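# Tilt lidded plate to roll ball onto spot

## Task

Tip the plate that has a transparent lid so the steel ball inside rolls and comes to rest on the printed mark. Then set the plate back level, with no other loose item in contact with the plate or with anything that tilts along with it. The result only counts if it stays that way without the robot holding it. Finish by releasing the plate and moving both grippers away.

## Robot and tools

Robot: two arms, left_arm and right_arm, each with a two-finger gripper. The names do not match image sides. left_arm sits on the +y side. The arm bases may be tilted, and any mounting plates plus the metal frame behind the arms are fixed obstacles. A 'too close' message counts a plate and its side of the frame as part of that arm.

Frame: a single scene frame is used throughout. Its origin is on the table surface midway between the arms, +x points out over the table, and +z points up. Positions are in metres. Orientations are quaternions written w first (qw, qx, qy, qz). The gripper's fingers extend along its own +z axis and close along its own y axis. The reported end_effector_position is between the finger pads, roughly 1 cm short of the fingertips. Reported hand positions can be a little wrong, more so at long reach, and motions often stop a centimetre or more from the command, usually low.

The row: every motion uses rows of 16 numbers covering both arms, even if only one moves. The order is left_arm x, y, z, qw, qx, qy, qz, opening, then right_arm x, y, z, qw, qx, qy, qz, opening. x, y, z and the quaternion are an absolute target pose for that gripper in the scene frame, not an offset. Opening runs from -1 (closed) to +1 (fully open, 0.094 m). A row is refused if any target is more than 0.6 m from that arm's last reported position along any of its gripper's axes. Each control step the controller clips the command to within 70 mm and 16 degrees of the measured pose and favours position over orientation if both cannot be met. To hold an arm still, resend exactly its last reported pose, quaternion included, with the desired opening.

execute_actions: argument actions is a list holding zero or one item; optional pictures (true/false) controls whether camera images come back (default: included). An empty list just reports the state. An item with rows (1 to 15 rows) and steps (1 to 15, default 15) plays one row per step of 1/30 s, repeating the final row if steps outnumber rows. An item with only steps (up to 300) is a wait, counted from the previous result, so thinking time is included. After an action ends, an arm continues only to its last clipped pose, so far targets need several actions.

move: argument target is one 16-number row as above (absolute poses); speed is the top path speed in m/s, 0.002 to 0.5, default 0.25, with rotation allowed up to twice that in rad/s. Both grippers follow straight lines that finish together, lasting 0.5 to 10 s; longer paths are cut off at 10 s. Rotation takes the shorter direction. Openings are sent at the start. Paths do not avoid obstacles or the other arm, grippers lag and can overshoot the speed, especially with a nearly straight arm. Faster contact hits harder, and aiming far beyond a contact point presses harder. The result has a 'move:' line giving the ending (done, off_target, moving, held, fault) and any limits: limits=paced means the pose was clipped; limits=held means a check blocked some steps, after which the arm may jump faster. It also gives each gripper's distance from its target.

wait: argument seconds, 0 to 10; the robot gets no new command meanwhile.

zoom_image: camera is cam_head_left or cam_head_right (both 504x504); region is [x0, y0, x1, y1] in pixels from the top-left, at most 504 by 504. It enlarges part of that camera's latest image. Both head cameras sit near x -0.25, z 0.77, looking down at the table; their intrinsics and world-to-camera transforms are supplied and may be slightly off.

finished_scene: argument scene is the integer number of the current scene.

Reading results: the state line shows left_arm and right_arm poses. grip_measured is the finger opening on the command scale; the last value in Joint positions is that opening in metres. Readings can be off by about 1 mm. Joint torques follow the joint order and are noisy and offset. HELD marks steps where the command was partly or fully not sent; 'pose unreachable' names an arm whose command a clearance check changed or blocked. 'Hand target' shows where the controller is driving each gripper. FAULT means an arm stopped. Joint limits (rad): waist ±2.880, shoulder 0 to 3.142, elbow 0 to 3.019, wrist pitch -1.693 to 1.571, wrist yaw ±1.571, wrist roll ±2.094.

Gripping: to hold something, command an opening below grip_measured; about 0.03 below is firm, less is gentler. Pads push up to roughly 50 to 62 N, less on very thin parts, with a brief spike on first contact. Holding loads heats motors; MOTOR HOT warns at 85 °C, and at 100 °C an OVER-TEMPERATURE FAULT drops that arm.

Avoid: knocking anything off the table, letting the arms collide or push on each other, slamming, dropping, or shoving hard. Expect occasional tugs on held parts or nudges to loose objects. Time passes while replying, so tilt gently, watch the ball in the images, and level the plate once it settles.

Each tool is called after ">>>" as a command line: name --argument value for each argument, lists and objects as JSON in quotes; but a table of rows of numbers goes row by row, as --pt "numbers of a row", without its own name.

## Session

>>> execute_actions --actions '[]'

Scene clock: 0.00 s of 4800.00 s.
left_arm: end_effector_position=(+0.6825, +0.5984, +0.1076) grip_measured=+1.000 end_effector_quat_wxyz=(-0.129, +0.583, -0.764, -0.245) | right_arm: end_effector_position=(+0.4998, -0.0193, +0.2990) grip_measured=+1.000 end_effector_quat_wxyz=(+0.328, +0.041, +0.738, +0.588)
Joint positions: left_arm=[ 0.441  2.806  2.209 -0.861 -0.578 -1.018  0.094] | right_arm=[ 0.22   2.424  0.711  1.561 -0.779  0.961  0.094]
Joint velocities: left_arm=[-0.005 -0.015 -0.002  0.012  0.022  0.022  0.   ] | right_arm=[ 0.015 -0.024 -0.007 -0.007  0.022 -0.022  0.   ]
Joint torques (N m, as the arm reports them, + toward a larger angle): no reading
Motor temperatures (°C, as the motors report them): left_arm=[25 29 24 25 25 24] | right_arm=[23 25 27 26 25 24]
Hand target (left_arm): +0.684, +0.599, +0.102; +0.130, -0.584, +0.763, +0.244
Hand target (right_arm): +0.498, -0.020, +0.296; +0.326, +0.043, +0.739, +0.588

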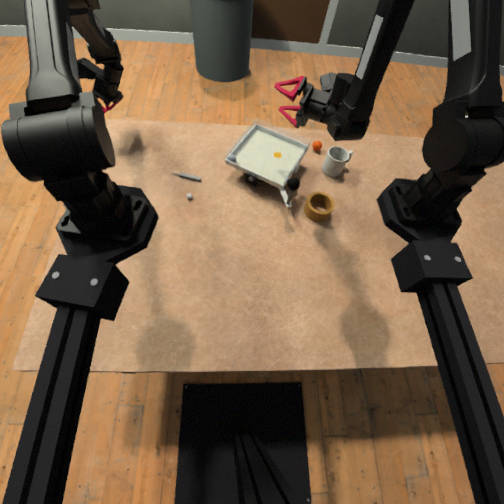

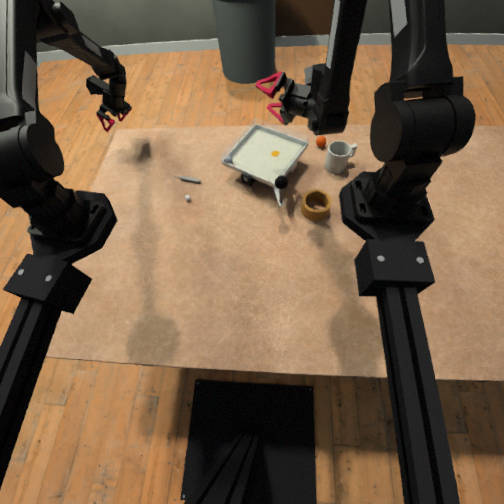

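Very similar layout; knob ≈ (.305,−.066,.157).

>>> move --target '[0.55,0.5,0.22,0.13,-0.584,0.763,0.244,1,0.29,-0.105,0.28,0.344,-0.52,0.743,0.241,0.8]'

>>> move --target '[0.55,0.5,0.22,0.13,-0.584,0.763,0.244,1,0.29,-0.078,0.165,0.344,-0.52,0.743,0.241,0.7]' --speed 0.08

>>> zoom_image --camera "cam_head_left" --region '[200,100,330,230]'

>>> zoom_image --camera "cam_head_right" --region '[200,100,330,230]'

Scene clock: 5.77 s of 4800.00 s.
left_arm: end_effector_position=(+0.5436, +0.5095, +0.2169) grip_measured=+1.000 end_effector_quat_wxyz=(-0.123, +0.585, -0.763, -0.247) | right_arm: end_effector_position=(+0.2879, -0.1016, +0.2764) grip_measured=+0.802 end_effector_quat_wxyz=(+0.335, -0.526, +0.741, +0.248)
Joint positions: left_arm=[ 0.351  2.287  1.408 -0.655 -0.583 -1.134  0.094] | right_arm=[ 0.108  1.975  0.231  0.629 -0.725 -0.974  0.085]
Joint velocities: left_arm=[-0.015 -0.005 -0.002  0.002  0.022  0.007  0.   ] | right_arm=[ 0.005 -0.005  0.002  0.002  0.022 -0.022  0.   ]
Joint torques (N m, as the arm reports them, + toward a larger angle): left_arm=[ -2.06 -22.6    6.19   0.72  -0.51  -0.11] | right_arm=[ -0.15 -11.24  -0.72   0.76  -0.45  -0.09]
Motor temperatures (°C, as the motors report them): left_arm=[25 31 25 25 26 24] | right_arm=[23 26 27 26 25 24]
Hand target (left_arm): +0.548, +0.502, +0.219; +0.130, -0.584, +0.763, +0.243
Hand target (right_arm): +0.291, -0.105, +0.279; +0.340, -0.527, +0.740, +0.241
Off the commanded pose (left_arm): 0.012 m, 1 deg.
Off the commanded pose (right_arm): 0.005 m, 1 deg.
move: off_target (left_arm)

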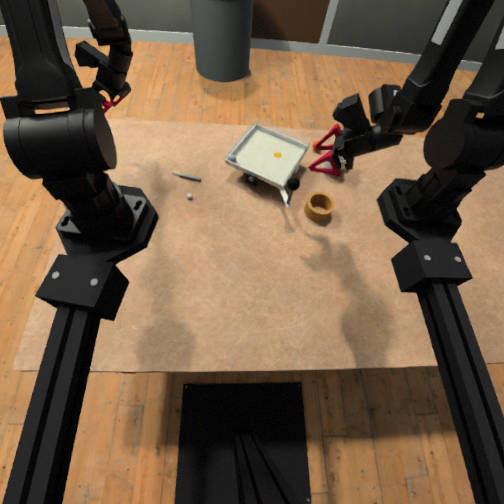

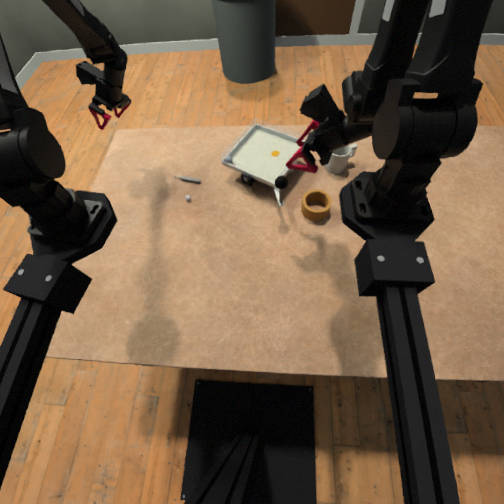

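Scene clock: 7.50 s of 4800.00 s.
left_arm: end_effector_position=(+0.5438, +0.5090, +0.2170) grip_measured=+1.000 end_effector_quat_wxyz=(-0.124, +0.587, -0.761, -0.247) | right_arm: end_effector_position=(+0.2951, -0.0807, +0.1700) grip_measured=+0.702 end_effector_quat_wxyz=(+0.351, -0.520, +0.742, +0.236)
Joint positions: left_arm=[ 0.35   2.287  1.408 -0.655 -0.584 -1.141  0.094] | right_arm=[ 0.189  2.556  0.41   1.143 -0.673 -0.856  0.08 ]
Joint velocities: left_arm=[-0.005  0.005 -0.002 -0.007  0.037 -0.007  0.   ] | right_arm=[-0.005 -0.005 -0.017  0.012  0.037  0.037  0.   ]
Joint torques (N m, as the arm reports them, + toward a larger angle): left_arm=[ -1.04 -21.98   6.79  -0.01  -0.53  -0.15] | right_arm=[  2.14 -10.71  -3.84   1.93  -0.37   0.15]
Motor temperatures (°C, as the motors report them): left_arm=[25 31 26 25 26 24] | right_arm=[23 26 27 26 25 24]
Hand target (left_arm): +0.550, +0.500, +0.220; +0.130, -0.584, +0.763, +0.244
Hand target (right_arm): +0.289, -0.078, +0.165; +0.345, -0.520, +0.743, +0.241
Off the commanded pose (left_arm): 0.011 m, 1 deg.
Off the commanded pose (right_arm): 0.008 m, 1 deg.
move: off_target (left_arm)

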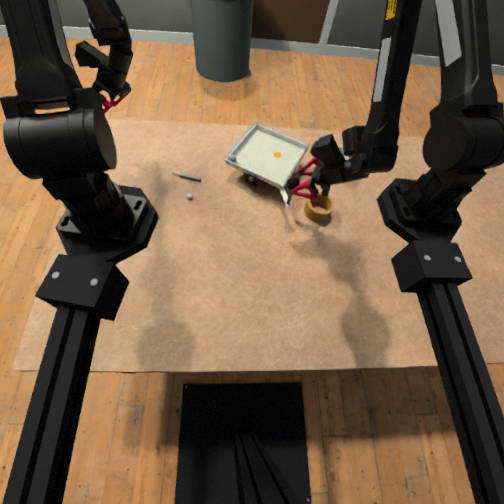

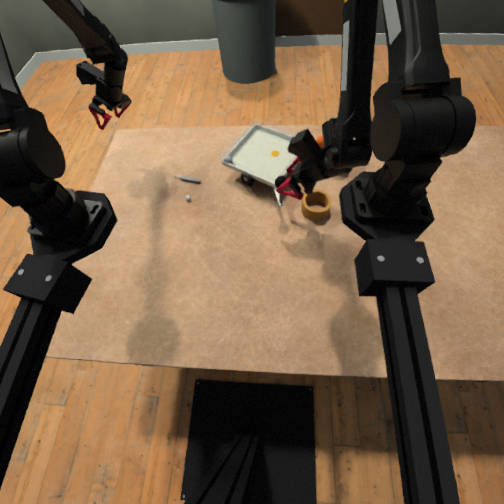

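Region (200, 100, 330, 230) of cam_head_left's 504x504 image, scaled by 3.877, with more detail than that image has.

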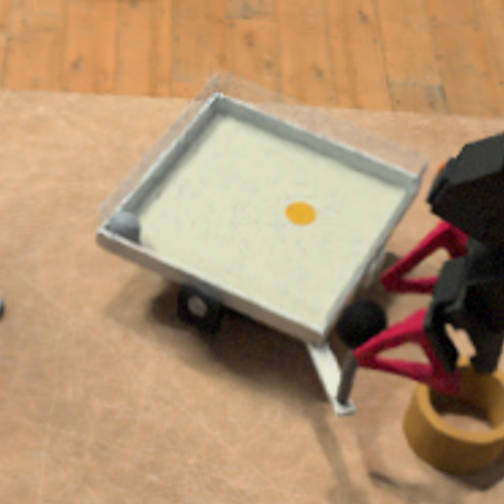

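Region (200, 100, 330, 230) of cam_head_right's 504x504 image, scaled by 3.877, with more detail than that image has.

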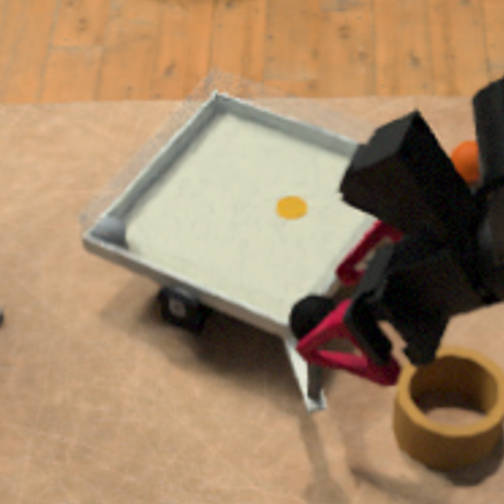

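>>> move --target '[0.55,0.5,0.22,0.13,-0.584,0.763,0.244,1,0.294,-0.066,0.153,0.344,-0.52,0.743,0.241,0.3]' --speed 0.04

>>> execute_actions --actions '[{"rows":[[0.55,0.5,0.22,0.13,-0.584,0.763,0.244,1,0.294,-0.066,0.153,0.344,-0.52,0.743,0.241,-0.23]]}]'

>>> zoom_image --camera "cam_head_left" --region '[200,100,330,230]'

Scene clock: 10.77 s of 4800.00 s.
left_arm: end_effector_position=(+0.5439, +0.5088, +0.2170) grip_measured=+1.000 end_effector_quat_wxyz=(-0.124, +0.587, -0.761, -0.247) | right_arm: end_effector_position=(+0.3014, -0.0678, +0.1597) grip_measured=+0.302 end_effector_quat_wxyz=(+0.352, -0.522, +0.740, +0.236)
Joint positions: left_arm=[ 0.35   2.287  1.408 -0.655 -0.584 -1.141  0.094] | right_arm=[ 0.239  2.585  0.447  1.169 -0.647 -0.806  0.061]
Joint velocities: left_arm=[ 0.005 -0.015  0.007  0.007 -0.022  0.022  0.   ] | right_arm=[ 0.005 -0.005 -0.012  0.012 -0.066 -0.051 -0.   ]
Joint torques (N m, as the arm reports them, + toward a larger angle): left_arm=[ -1.35 -21.96   6.75   0.15  -0.52  -0.11] | right_arm=[  1.97 -10.69  -3.6    2.05  -0.34   0.14]
Motor temperatures (°C, as the motors report them): left_arm=[25 31 26 25 26 24] | right_arm=[23 26 27 26 25 24]
Hand target (left_arm): +0.550, +0.500, +0.220; +0.130, -0.584, +0.763, +0.244
Hand target (right_arm): +0.294, -0.066, +0.153; +0.344, -0.520, +0.743, +0.242
Off the commanded pose (left_arm): 0.011 m, 1 deg.
Off the commanded pose (right_arm): 0.010 m, 1 deg.
move: off_target (left_arm)

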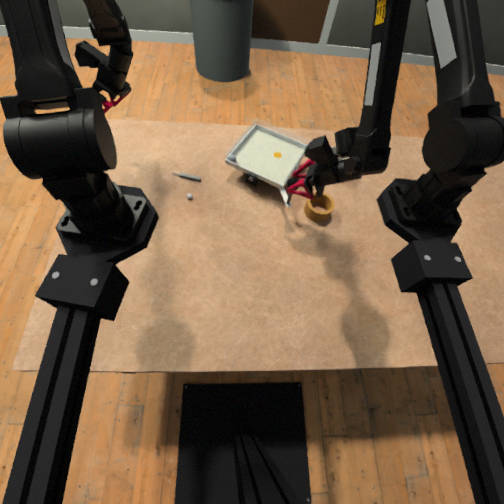

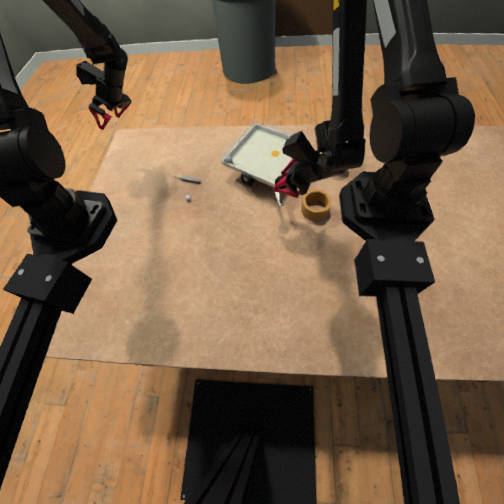

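Scene clock: 11.27 s of 4800.00 s.
left_arm: end_effector_position=(+0.5439, +0.5088, +0.2170) grip_measured=+1.000 end_effector_quat_wxyz=(-0.124, +0.587, -0.761, -0.247) | right_arm: end_effector_position=(+0.3027, -0.0679, +0.1594) grip_measured=-0.193 end_effector_quat_wxyz=(+0.353, -0.521, +0.741, +0.235)
Joint positions: left_arm=[ 0.35   2.287  1.408 -0.655 -0.584 -1.141  0.094] | right_arm=[ 0.239  2.585  0.449  1.17  -0.644 -0.805  0.038]
Joint velocities: left_arm=[-0.015 -0.024  0.007 -0.032 -0.007  0.007  0.   ] | right_arm=[-0.015 -0.015  0.002  0.017  0.095 -0.007 -0.   ]
Joint torques (N m, as the arm reports them, + toward a larger angle): left_arm=[ -1.59 -22.66   6.42   0.2   -0.53  -0.13] | right_arm=[  2.07 -10.58  -3.69   1.83  -0.44   0.15]
Motor temperatures (°C, as the motors report them): left_arm=[25 31 26 25 26 24] | right_arm=[23 26 27 26 25 24]
Hand target (left_arm): +0.550, +0.500, +0.220; +0.130, -0.584, +0.763, +0.244
Hand target (right_arm): +0.294, -0.066, +0.153; +0.344, -0.521, +0.743, +0.241
Off the commanded pose (left_arm): 0.011 m, 1 deg.
Off the commanded pose (right_arm): 0.011 m, 1 deg.
Steps of this call (steps 1 to 15: all 15 steps of this action). Readings (end_effector_position):
1: left_arm (+0.5439, +0.5088, +0.2170) | right_arm (+0.3014, -0.0679, +0.1596)
2: left_arm (+0.5439, +0.5088, +0.2170) | right_arm (+0.3015, -0.0679, +0.1596)
4: left_arm (+0.5439, +0.5088, +0.2170) | right_arm (+0.3027, -0.0679, +0.1594)
8: left_arm (+0.5439, +0.5088, +0.2170) | right_arm (+0.3027, -0.0679, +0.1594)
15: the state above

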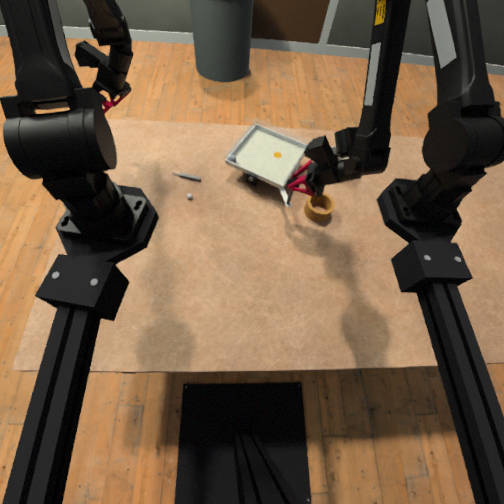

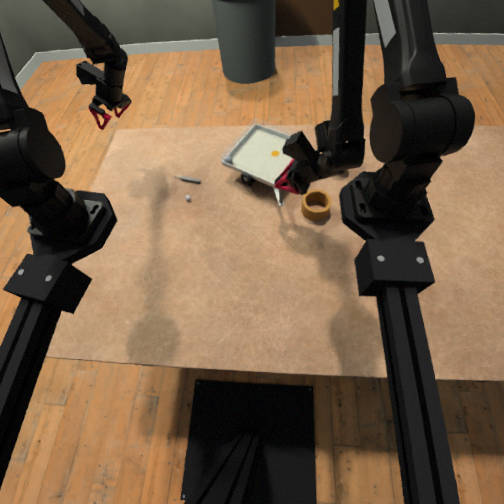

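Region (200, 100, 330, 230) of cam_head_left's 504x504 image, scaled by 3.877, with more detail than that image has.

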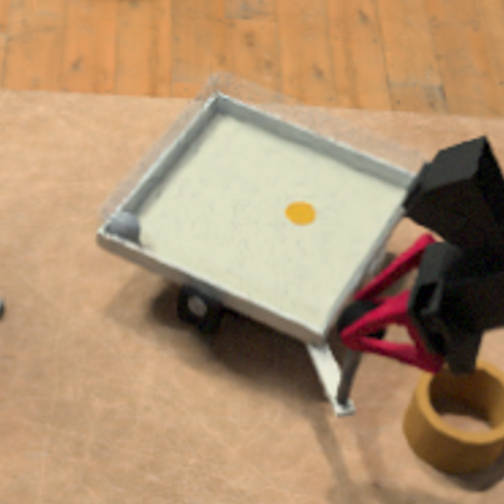

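>>> execute_actions --actions '[{"rows":[[0.55,0.5,0.22,0.13,-0.584,0.763,0.244,1,0.294,-0.079,0.153,0.344,-0.52,0.743,0.241,-0.23]]}]' --pictures false

>>> execute_actions --actions '[{"steps":40}]'

>>> zoom_image --camera "cam_head_left" --region '[200,100,330,230]'

Scene clock: 13.23 s of 4800.00 s.
left_arm: end_effector_position=(+0.5439, +0.5088, +0.2170) grip_measured=+1.000 end_effector_quat_wxyz=(-0.124, +0.587, -0.761, -0.247) | right_arm: end_effector_position=(+0.3031, -0.0705, +0.1600) grip_measured=-0.193 end_effector_quat_wxyz=(+0.356, -0.519, +0.738, +0.244)
Joint positions: left_arm=[ 0.35   2.287  1.408 -0.655 -0.584 -1.141  0.094] | right_arm=[ 0.215  2.585  0.453  1.154 -0.678 -0.822  0.038]
Joint velocities: left_arm=[ 0.005 -0.015 -0.002  0.012  0.037  0.022  0.   ] | right_arm=[ 0.005  0.015  0.002 -0.002 -0.037 -0.051  0.001]
Joint torques (N m, as the arm reports them, + toward a larger angle): left_arm=[ -1.25 -21.7    6.78   0.29  -0.53  -0.12] | right_arm=[ -0.7  -11.08  -4.49   0.88  -0.3   -0.34]
Motor temperatures (°C, as the motors report them): left_arm=[25 32 26 25 26 24] | right_arm=[23 26 27 26 25 24]
Hand target (left_arm): +0.550, +0.500, +0.220; +0.130, -0.584, +0.763, +0.244
Hand target (right_arm): +0.294, -0.079, +0.153; +0.344, -0.520, +0.744, +0.241
Off the commanded pose (left_arm): 0.011 m, 1 deg.
Off the commanded pose (right_arm): 0.014 m, 2 deg.
Steps of this call (steps 1 to 44: nothing new was sent; steps 45 to 59: all 15 steps of this action). Readings (end_effector_position):
45: left_arm (+0.5439, +0.5088, +0.2170) | right_arm (+0.3022, -0.0679, +0.1599)
46: left_arm (+0.5439, +0.5088, +0.2170) | right_arm (+0.3025, -0.0682, +0.1604)
48: left_arm (+0.5439, +0.5088, +0.2170) | right_arm (+0.3031, -0.0697, +0.1606)
52: left_arm (+0.5439, +0.5088, +0.2170) | right_arm (+0.3032, -0.0705, +0.1601)
59: the state above

Scene clock: 14.57 s of 4800.00 s.
left_arm: end_effector_position=(+0.5439, +0.5088, +0.2170) grip_measured=+1.000 end_effector_quat_wxyz=(-0.124, +0.587, -0.761, -0.247) | right_arm: end_effector_position=(+0.3031, -0.0705, +0.1600) grip_measured=-0.193 end_effector_quat_wxyz=(+0.356, -0.519, +0.738, +0.244)
Joint positions: left_arm=[ 0.35   2.287  1.408 -0.655 -0.584 -1.141  0.094] | right_arm=[ 0.215  2.585  0.453  1.154 -0.678 -0.822  0.038]
Joint velocities: left_arm=[ 0.005 -0.005 -0.017  0.017 -0.037 -0.051  0.   ] | right_arm=[-0.015 -0.005 -0.017 -0.002  0.095  0.022  0.001]
Joint torques (N m, as the arm reports them, + toward a larger angle): left_arm=[ -1.15 -22.15   7.03   0.25  -0.47  -0.08] | right_arm=[ -0.69 -11.05  -4.51   0.88  -0.3   -0.34]
Motor temperatures (°C, as the motors report them): left_arm=[25 32 26 25 26 24] | right_arm=[23 26 28 26 25 24]
Hand target (left_arm): +0.550, +0.500, +0.220; +0.130, -0.584, +0.763, +0.244
Hand target (right_arm): +0.294, -0.079, +0.153; +0.344, -0.520, +0.744, +0.241
Off the commanded pose (left_arm): 0.011 m, 1 deg.
Off the commanded pose (right_arm): 0.014 m, 2 deg.
Steps of this call (steps 1 to 40: nothing new was sent). Readings (end_effector_position):
1: left_arm (+0.5439, +0.5088, +0.2170) | right_arm (+0.3031, -0.0705, +0.1600)
2: left_arm (+0.5439, +0.5088, +0.2170) | right_arm (+0.3031, -0.0705, +0.1600)
4: left_arm (+0.5439, +0.5088, +0.2170) | right_arm (+0.3031, -0.0705, +0.1600)
8: left_arm (+0.5439, +0.5088, +0.2170) | right_arm (+0.3031, -0.0705, +0.1600)
40: the state above

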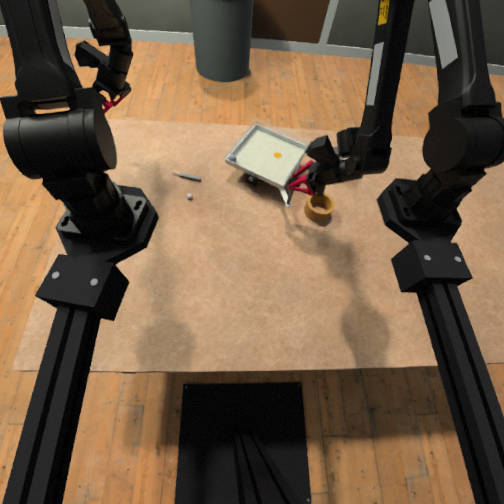

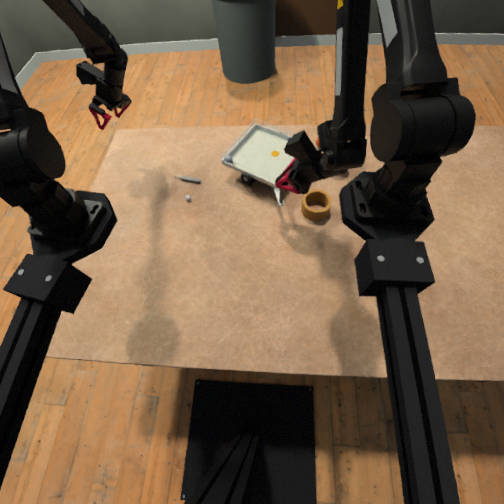

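Region (200, 100, 330, 230) of cam_head_left's 504x504 image, scaled by 3.877, with more detail than that image has.

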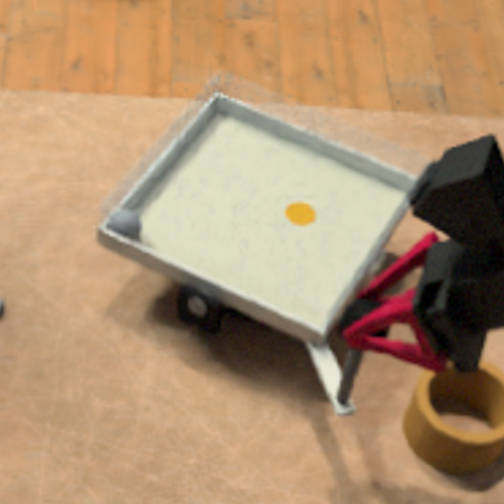

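>>> execute_actions --actions '[{"rows":[[0.55,0.5,0.22,0.13,-0.584,0.763,0.244,1,0.294,-0.083,0.153,0.344,-0.52,0.743,0.241,-0.23]]}]' --pictures false

>>> execute_actions --actions '[{"steps":40}]'

>>> zoom_image --camera "cam_head_left" --region '[200,100,330,230]'

Scene clock: 17.53 s of 4800.00 s.
left_arm: end_effector_position=(+0.5439, +0.5088, +0.2170) grip_measured=+1.000 end_effector_quat_wxyz=(-0.124, +0.587, -0.761, -0.247) | right_arm: end_effector_position=(+0.3031, -0.0727, +0.1590) grip_measured=-0.193 end_effector_quat_wxyz=(+0.354, -0.518, +0.738, +0.247)
Joint positions: left_arm=[ 0.35   2.287  1.408 -0.655 -0.584 -1.141  0.094] | right_arm=[ 0.202  2.585  0.456  1.139 -0.69  -0.834  0.038]
Joint velocities: left_arm=[-0.015 -0.015 -0.002 -0.012  0.007 -0.11   0.   ] | right_arm=[-0.015 -0.005 -0.032  0.002  0.051 -0.037 -0.001]
Joint torques (N m, as the arm reports them, + toward a larger angle): left_arm=[ -0.99 -22.03   6.8    0.18  -0.51  -0.1 ] | right_arm=[ -1.1  -11.3   -4.87   0.88  -0.22  -0.42]
Motor temperatures (°C, as the motors report them): left_arm=[25 32 26 25 26 24] | right_arm=[23 26 28 26 25 24]
Hand target (left_arm): +0.550, +0.500, +0.220; +0.130, -0.584, +0.763, +0.244
Hand target (right_arm): +0.294, -0.082, +0.153; +0.344, -0.520, +0.744, +0.242
Off the commanded pose (left_arm): 0.011 m, 1 deg.
Off the commanded pose (right_arm): 0.015 m, 2 deg.
Steps of this call (steps 1 to 74: nothing new was sent; steps 75 to 89: all 15 steps of this action). Readings (end_effector_position):
75: left_arm (+0.5439, +0.5088, +0.2170) | right_arm (+0.3029, -0.0706, +0.1600)
76: left_arm (+0.5439, +0.5088, +0.2170) | right_arm (+0.3030, -0.0710, +0.1600)
78: left_arm (+0.5439, +0.5088, +0.2170) | right_arm (+0.3032, -0.0722, +0.1595)
82: left_arm (+0.5439, +0.5088, +0.2170) | right_arm (+0.3030, -0.0727, +0.1591)
89: the state above

Scene clock: 18.87 s of 4800.00 s.
left_arm: end_effector_position=(+0.5439, +0.5088, +0.2170) grip_measured=+1.000 end_effector_quat_wxyz=(-0.124, +0.587, -0.761, -0.247) | right_arm: end_effector_position=(+0.3031, -0.0730, +0.1589) grip_measured=-0.193 end_effector_quat_wxyz=(+0.354, -0.518, +0.738, +0.247)
Joint positions: left_arm=[ 0.35   2.287  1.408 -0.655 -0.584 -1.141  0.094] | right_arm=[ 0.201  2.585  0.456  1.138 -0.69  -0.835  0.038]
Joint velocities: left_arm=[-0.015  0.005 -0.012  0.012 -0.037  0.037  0.   ] | right_arm=[-0.005 -0.005 -0.007 -0.012  0.051 -0.037 -0.001]
Joint torques (N m, as the arm reports them, + toward a larger angle): left_arm=[ -1.57 -22.27   6.84   0.    -0.5   -0.09] | right_arm=[ -1.19 -11.28  -4.89   1.04  -0.22  -0.41]
Motor temperatures (°C, as the motors report them): left_arm=[25 32 26 25 26 24] | right_arm=[23 26 28 26 25 24]
Hand target (left_arm): +0.550, +0.500, +0.220; +0.130, -0.584, +0.763, +0.244
Hand target (right_arm): +0.294, -0.082, +0.153; +0.344, -0.520, +0.743, +0.241
Off the commanded pose (left_arm): 0.011 m, 1 deg.
Off the commanded pose (right_arm): 0.015 m, 1 deg.
Steps of this call (steps 1 to 40: nothing new was sent). Readings (end_effector_position):
1: left_arm (+0.5439, +0.5088, +0.2170) | right_arm (+0.3031, -0.0727, +0.1590)
2: left_arm (+0.5439, +0.5088, +0.2170) | right_arm (+0.3031, -0.0727, +0.1590)
4: left_arm (+0.5439, +0.5088, +0.2170) | right_arm (+0.3031, -0.0727, +0.1590)
8: left_arm (+0.5439, +0.5088, +0.2170) | right_arm (+0.3031, -0.0727, +0.1590)
40: the state above

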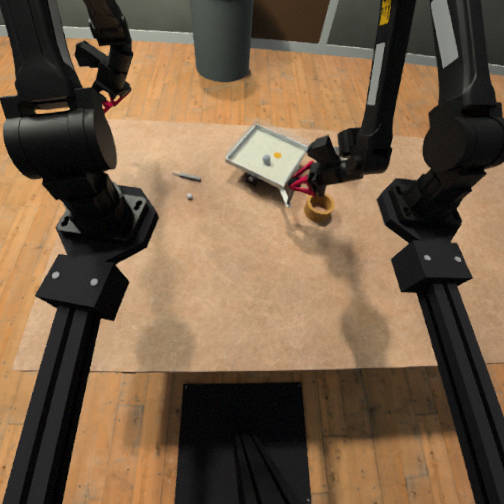

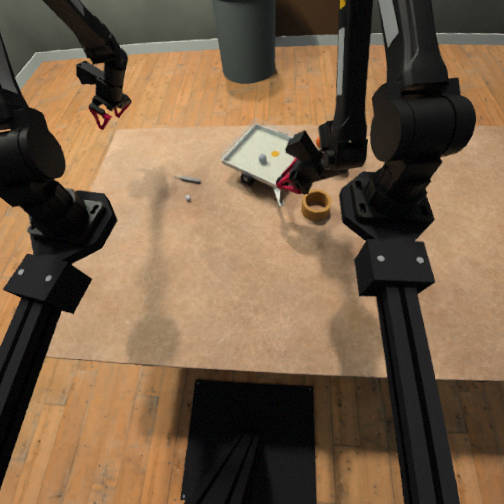

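Region (200, 100, 330, 230) of cam_head_left's 504x504 image, scaled by 3.877, with more detail than that image has.

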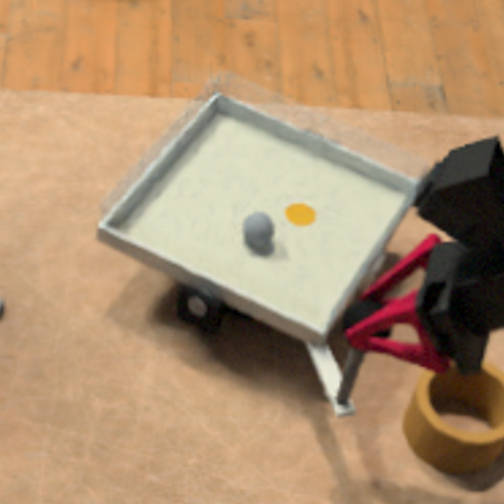

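>>> execute_actions --actions '[{"steps":150}]'

>>> execute_actions --actions '[{"rows":[[0.55,0.5,0.22,0.13,-0.584,0.763,0.244,1,0.294,-0.064,0.154,0.344,-0.52,0.743,0.241,-0.23]]}]' --pictures false

>>> execute_actions --actions '[{"rows":[[0.55,0.5,0.22,0.13,-0.584,0.763,0.244,1,0.294,-0.0785,0.154,0.344,-0.52,0.743,0.241,-0.23]]}]'

>>> execute_actions --actions '[{"steps":45}]'

>>> execute_actions --actions '[{"steps":60}]'

>>> zoom_image --camera "cam_head_left" --region '[200,100,330,230]'

Scene clock: 23.87 s of 4800.00 s.
left_arm: end_effector_position=(+0.5439, +0.5088, +0.2170) grip_measured=+1.000 end_effector_quat_wxyz=(-0.124, +0.587, -0.761, -0.247) | right_arm: end_effector_position=(+0.3032, -0.0737, +0.1586) grip_measured=-0.193 end_effector_quat_wxyz=(+0.354, -0.517, +0.739, +0.247)
Joint positions: left_arm=[ 0.35   2.287  1.408 -0.655 -0.584 -1.141  0.094] | right_arm=[ 0.199  2.585  0.456  1.136 -0.69  -0.836  0.038]
Joint velocities: left_arm=[-0.005 -0.015 -0.002 -0.002  0.037  0.007  0.   ] | right_arm=[-0.015  0.005 -0.017 -0.012 -0.037  0.095  0.   ]
Joint torques (N m, as the arm reports them, + toward a larger angle): left_arm=[ -1.1  -22.41   6.7    0.19  -0.54  -0.08] | right_arm=[ -0.82 -11.3   -4.89   1.01  -0.23  -0.41]
Motor temperatures (°C, as the motors report them): left_arm=[25 33 26 25 26 24] | right_arm=[23 27 28 26 25 24]
Hand target (left_arm): +0.550, +0.500, +0.220; +0.130, -0.584, +0.763, +0.244
Hand target (right_arm): +0.294, -0.082, +0.153; +0.344, -0.520, +0.743, +0.241
Off the commanded pose (left_arm): 0.011 m, 1 deg.
Off the commanded pose (right_arm): 0.014 m, 1 deg.
Steps of this call (steps 1 to 120: nothing new was sent; then 1.00 s passed at rest). Readings (end_effector_position):
1: left_arm (+0.5439, +0.5088, +0.2170) | right_arm (+0.3031, -0.0730, +0.1589)
2: left_arm (+0.5439, +0.5088, +0.2170) | right_arm (+0.3031, -0.0730, +0.1589)
4: left_arm (+0.5439, +0.5088, +0.2170) | right_arm (+0.3030, -0.0730, +0.1588)
8: left_arm (+0.5439, +0.5088, +0.2170) | right_arm (+0.3030, -0.0731, +0.1588)
120: the state above

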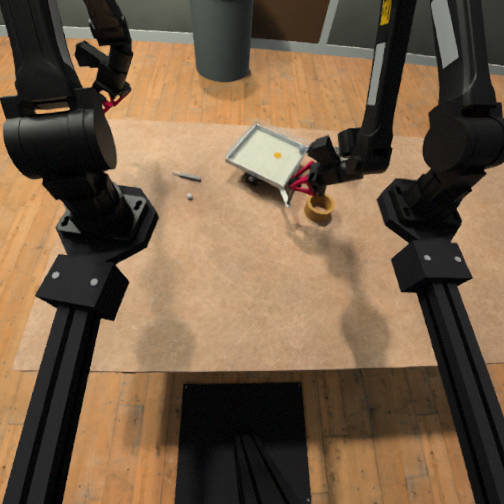

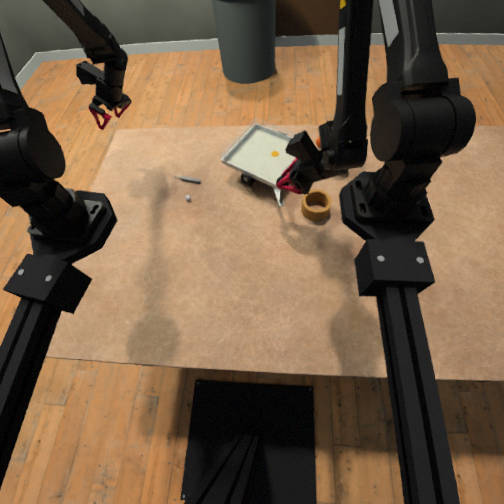

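Scene clock: 24.37 s of 4800.00 s.
left_arm: end_effector_position=(+0.5439, +0.5088, +0.2170) grip_measured=+1.000 end_effector_quat_wxyz=(-0.124, +0.587, -0.761, -0.247) | right_arm: end_effector_position=(+0.3026, -0.0685, +0.1575) grip_measured=-0.193 end_effector_quat_wxyz=(+0.350, -0.522, +0.742, +0.232)
Joint positions: left_arm=[ 0.35   2.287  1.408 -0.655 -0.584 -1.141  0.094] | right_arm=[ 0.241  2.586  0.451  1.164 -0.636 -0.808  0.038]
Joint velocities: left_arm=[-0.005 -0.005  0.002  0.017  0.022  0.022  0.   ] | right_arm=[-0.015  0.005 -0.027  0.002  0.007 -0.007  0.   ]
Joint torques (N m, as the arm reports them, + toward a larger angle): left_arm=[ -1.32 -22.17   6.54   0.14  -0.52  -0.06] | right_arm=[  2.65 -10.95  -3.95   2.2   -0.62   0.29]
Motor temperatures (°C, as the motors report them): left_arm=[25 33 26 25 26 24] | right_arm=[23 27 28 26 25 24]
Hand target (left_arm): +0.550, +0.500, +0.220; +0.130, -0.584, +0.763, +0.244
Hand target (right_arm): +0.294, -0.064, +0.154; +0.344, -0.520, +0.743, +0.242
Off the commanded pose (left_arm): 0.011 m, 1 deg.
Off the commanded pose (right_arm): 0.010 m, 1 deg.
Steps of this call (steps 1 to 15: all 15 steps of this action). Readings (end_effector_position):
1: left_arm (+0.5439, +0.5088, +0.2170) | right_arm (+0.3042, -0.0737, +0.1580)
2: left_arm (+0.5439, +0.5088, +0.2170) | right_arm (+0.3036, -0.0728, +0.1574)
4: left_arm (+0.5439, +0.5088, +0.2170) | right_arm (+0.3026, -0.0696, +0.1568)
8: left_arm (+0.5439, +0.5088, +0.2170) | right_arm (+0.3025, -0.0685, +0.1575)
15: the state above

Scene clock: 24.87 s of 4800.00 s.
left_arm: end_effector_position=(+0.5439, +0.5089, +0.2170) grip_measured=+1.000 end_effector_quat_wxyz=(-0.124, +0.587, -0.761, -0.247) | right_arm: end_effector_position=(+0.3030, -0.0716, +0.1593) grip_measured=-0.193 end_effector_quat_wxyz=(+0.354, -0.518, +0.740, +0.243)
Joint positions: left_arm=[ 0.35   2.287  1.408 -0.655 -0.584 -1.141  0.094] | right_arm=[ 0.212  2.586  0.453  1.152 -0.675 -0.821  0.038]
Joint velocities: left_arm=[ 0.005 -0.015 -0.022  0.012 -0.007  0.007  0.   ] | right_arm=[-0.015 -0.015 -0.007 -0.007  0.051 -0.007 -0.001]
Joint torques (N m, as the arm reports them, + toward a larger angle): left_arm=[ -1.38 -21.33   6.76   0.11  -0.55  -0.14] | right_arm=[ -0.26 -11.39  -4.63   0.95  -0.37  -0.32]
Motor temperatures (°C, as the motors report them): left_arm=[25 33 26 25 26 24] | right_arm=[23 27 28 26 25 24]
Hand target (left_arm): +0.550, +0.500, +0.220; +0.130, -0.584, +0.763, +0.244
Hand target (right_arm): +0.294, -0.078, +0.154; +0.344, -0.520, +0.743, +0.241
Off the commanded pose (left_arm): 0.011 m, 1 deg.
Off the commanded pose (right_arm): 0.013 m, 1 deg.
Steps of this call (steps 1 to 15: all 15 steps of this action). Readings (end_effector_position):
1: left_arm (+0.5439, +0.5088, +0.2170) | right_arm (+0.3020, -0.0684, +0.1582)
2: left_arm (+0.5439, +0.5088, +0.2170) | right_arm (+0.3021, -0.0689, +0.1591)
4: left_arm (+0.5439, +0.5089, +0.2170) | right_arm (+0.3030, -0.0710, +0.1598)
8: left_arm (+0.5439, +0.5089, +0.2170) | right_arm (+0.3030, -0.0716, +0.1593)
15: the state above

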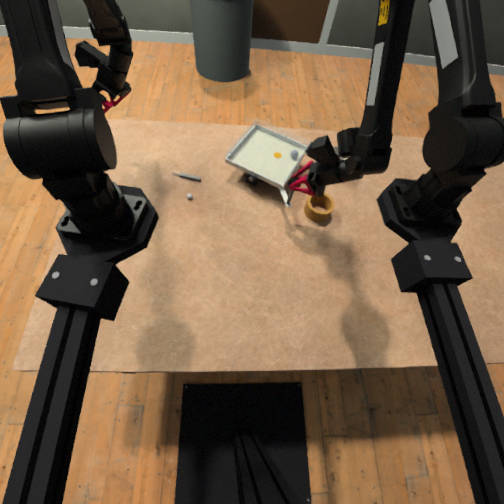

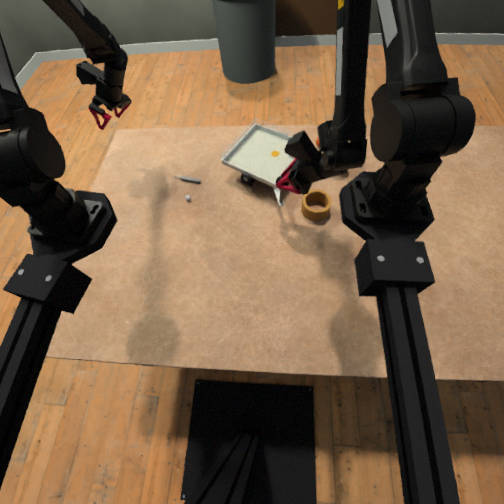

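Scene clock: 26.37 s of 4800.00 s.
left_arm: end_effector_position=(+0.5439, +0.5089, +0.2170) grip_measured=+1.000 end_effector_quat_wxyz=(-0.124, +0.587, -0.761, -0.247) | right_arm: end_effector_position=(+0.3030, -0.0716, +0.1593) grip_measured=-0.193 end_effector_quat_wxyz=(+0.354, -0.518, +0.740, +0.243)
Joint positions: left_arm=[ 0.35   2.287  1.408 -0.655 -0.584 -1.141  0.094] | right_arm=[ 0.212  2.586  0.453  1.152 -0.675 -0.821  0.038]
Joint velocities: left_arm=[-0.005 -0.005 -0.007  0.002  0.007 -0.007  0.   ] | right_arm=[-0.015 -0.024  0.002 -0.007  0.007  0.037 -0.001]
Joint torques (N m, as the arm reports them, + toward a larger angle): left_arm=[ -0.5  -21.84   6.85   0.23  -0.51  -0.06] | right_arm=[ -0.26 -11.39  -4.63   0.96  -0.37  -0.32]
Motor temperatures (°C, as the motors report them): left_arm=[25 33 26 25 26 24] | right_arm=[23 27 28 26 25 24]
Hand target (left_arm): +0.550, +0.500, +0.220; +0.130, -0.584, +0.763, +0.244
Hand target (right_arm): +0.294, -0.078, +0.154; +0.344, -0.520, +0.743, +0.241
Off the commanded pose (left_arm): 0.011 m, 1 deg.
Off the commanded pose (right_arm): 0.013 m, 1 deg.
Steps of this call (steps 1 to 45: nothing new was sent). Readings (end_effector_position):
1: left_arm (+0.5439, +0.5089, +0.2170) | right_arm (+0.3030, -0.0716, +0.1593)
2: left_arm (+0.5439, +0.5089, +0.2170) | right_arm (+0.3030, -0.0716, +0.1593)
4: left_arm (+0.5439, +0.5089, +0.2170) | right_arm (+0.3030, -0.0716, +0.1593)
8: left_arm (+0.5439, +0.5089, +0.2170) | right_arm (+0.3030, -0.0716, +0.1593)
45: the state above

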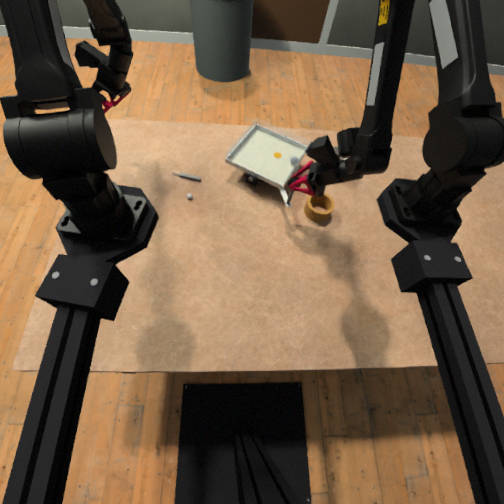

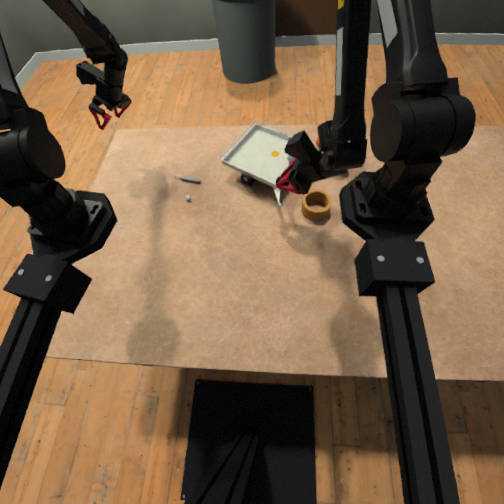

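Scene clock: 28.37 s of 4800.00 s.
left_arm: end_effector_position=(+0.5439, +0.5089, +0.2170) grip_measured=+1.000 end_effector_quat_wxyz=(-0.124, +0.587, -0.761, -0.247) | right_arm: end_effector_position=(+0.3030, -0.0716, +0.1593) grip_measured=-0.193 end_effector_quat_wxyz=(+0.354, -0.518, +0.740, +0.243)
Joint positions: left_arm=[ 0.35   2.287  1.408 -0.655 -0.584 -1.141  0.094] | right_arm=[ 0.212  2.586  0.453  1.152 -0.675 -0.821  0.038]
Joint velocities: left_arm=[-0.005 -0.005  0.007 -0.012 -0.066 -0.081  0.   ] | right_arm=[-0.005  0.005 -0.012 -0.007 -0.051  0.022 -0.001]
Joint torques (N m, as the arm reports them, + toward a larger angle): left_arm=[ -0.67 -22.45   6.67   0.24  -0.51  -0.07] | right_arm=[ -0.25 -11.35  -4.63   0.95  -0.37  -0.32]
Motor temperatures (°C, as the motors report them): left_arm=[25 33 26 25 26 24] | right_arm=[23 27 28 26 25 24]
Hand target (left_arm): +0.550, +0.500, +0.220; +0.130, -0.584, +0.763, +0.244
Hand target (right_arm): +0.294, -0.078, +0.154; +0.344, -0.520, +0.743, +0.241
Off the commanded pose (left_arm): 0.011 m, 1 deg.
Off the commanded pose (right_arm): 0.013 m, 1 deg.
Steps of this call (steps 1 to 60: nothing new was sent). Readings (end_effector_position):
1: left_arm (+0.5439, +0.5089, +0.2170) | right_arm (+0.3030, -0.0716, +0.1593)
2: left_arm (+0.5439, +0.5089, +0.2170) | right_arm (+0.3030, -0.0716, +0.1593)
4: left_arm (+0.5439, +0.5089, +0.2170) | right_arm (+0.3030, -0.0716, +0.1593)
8: left_arm (+0.5439, +0.5089, +0.2170) | right_arm (+0.3030, -0.0716, +0.1593)
60: the state above

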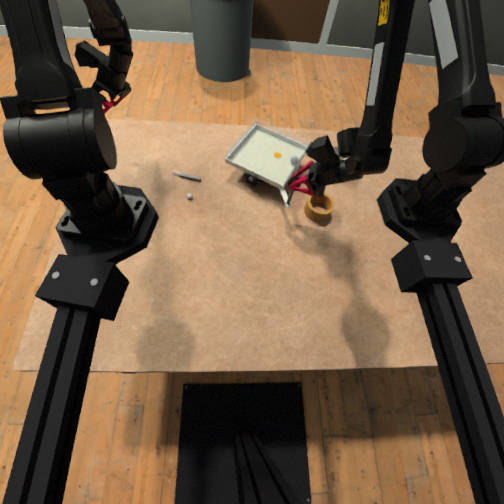

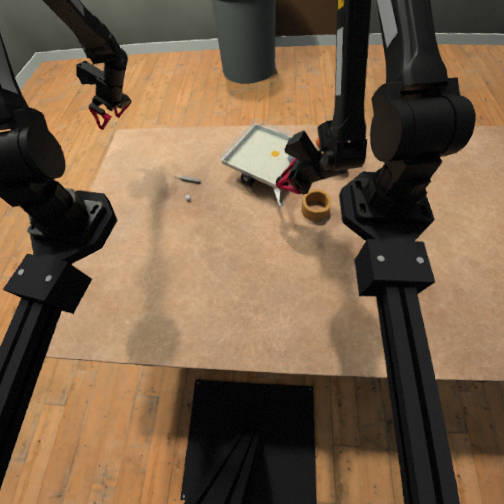

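Region (200, 100, 330, 230) of cam_head_left's 504x504 image, scaled by 3.877, with more detail than that image has.

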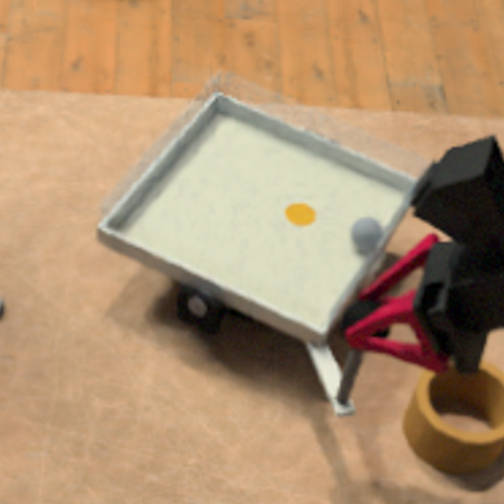

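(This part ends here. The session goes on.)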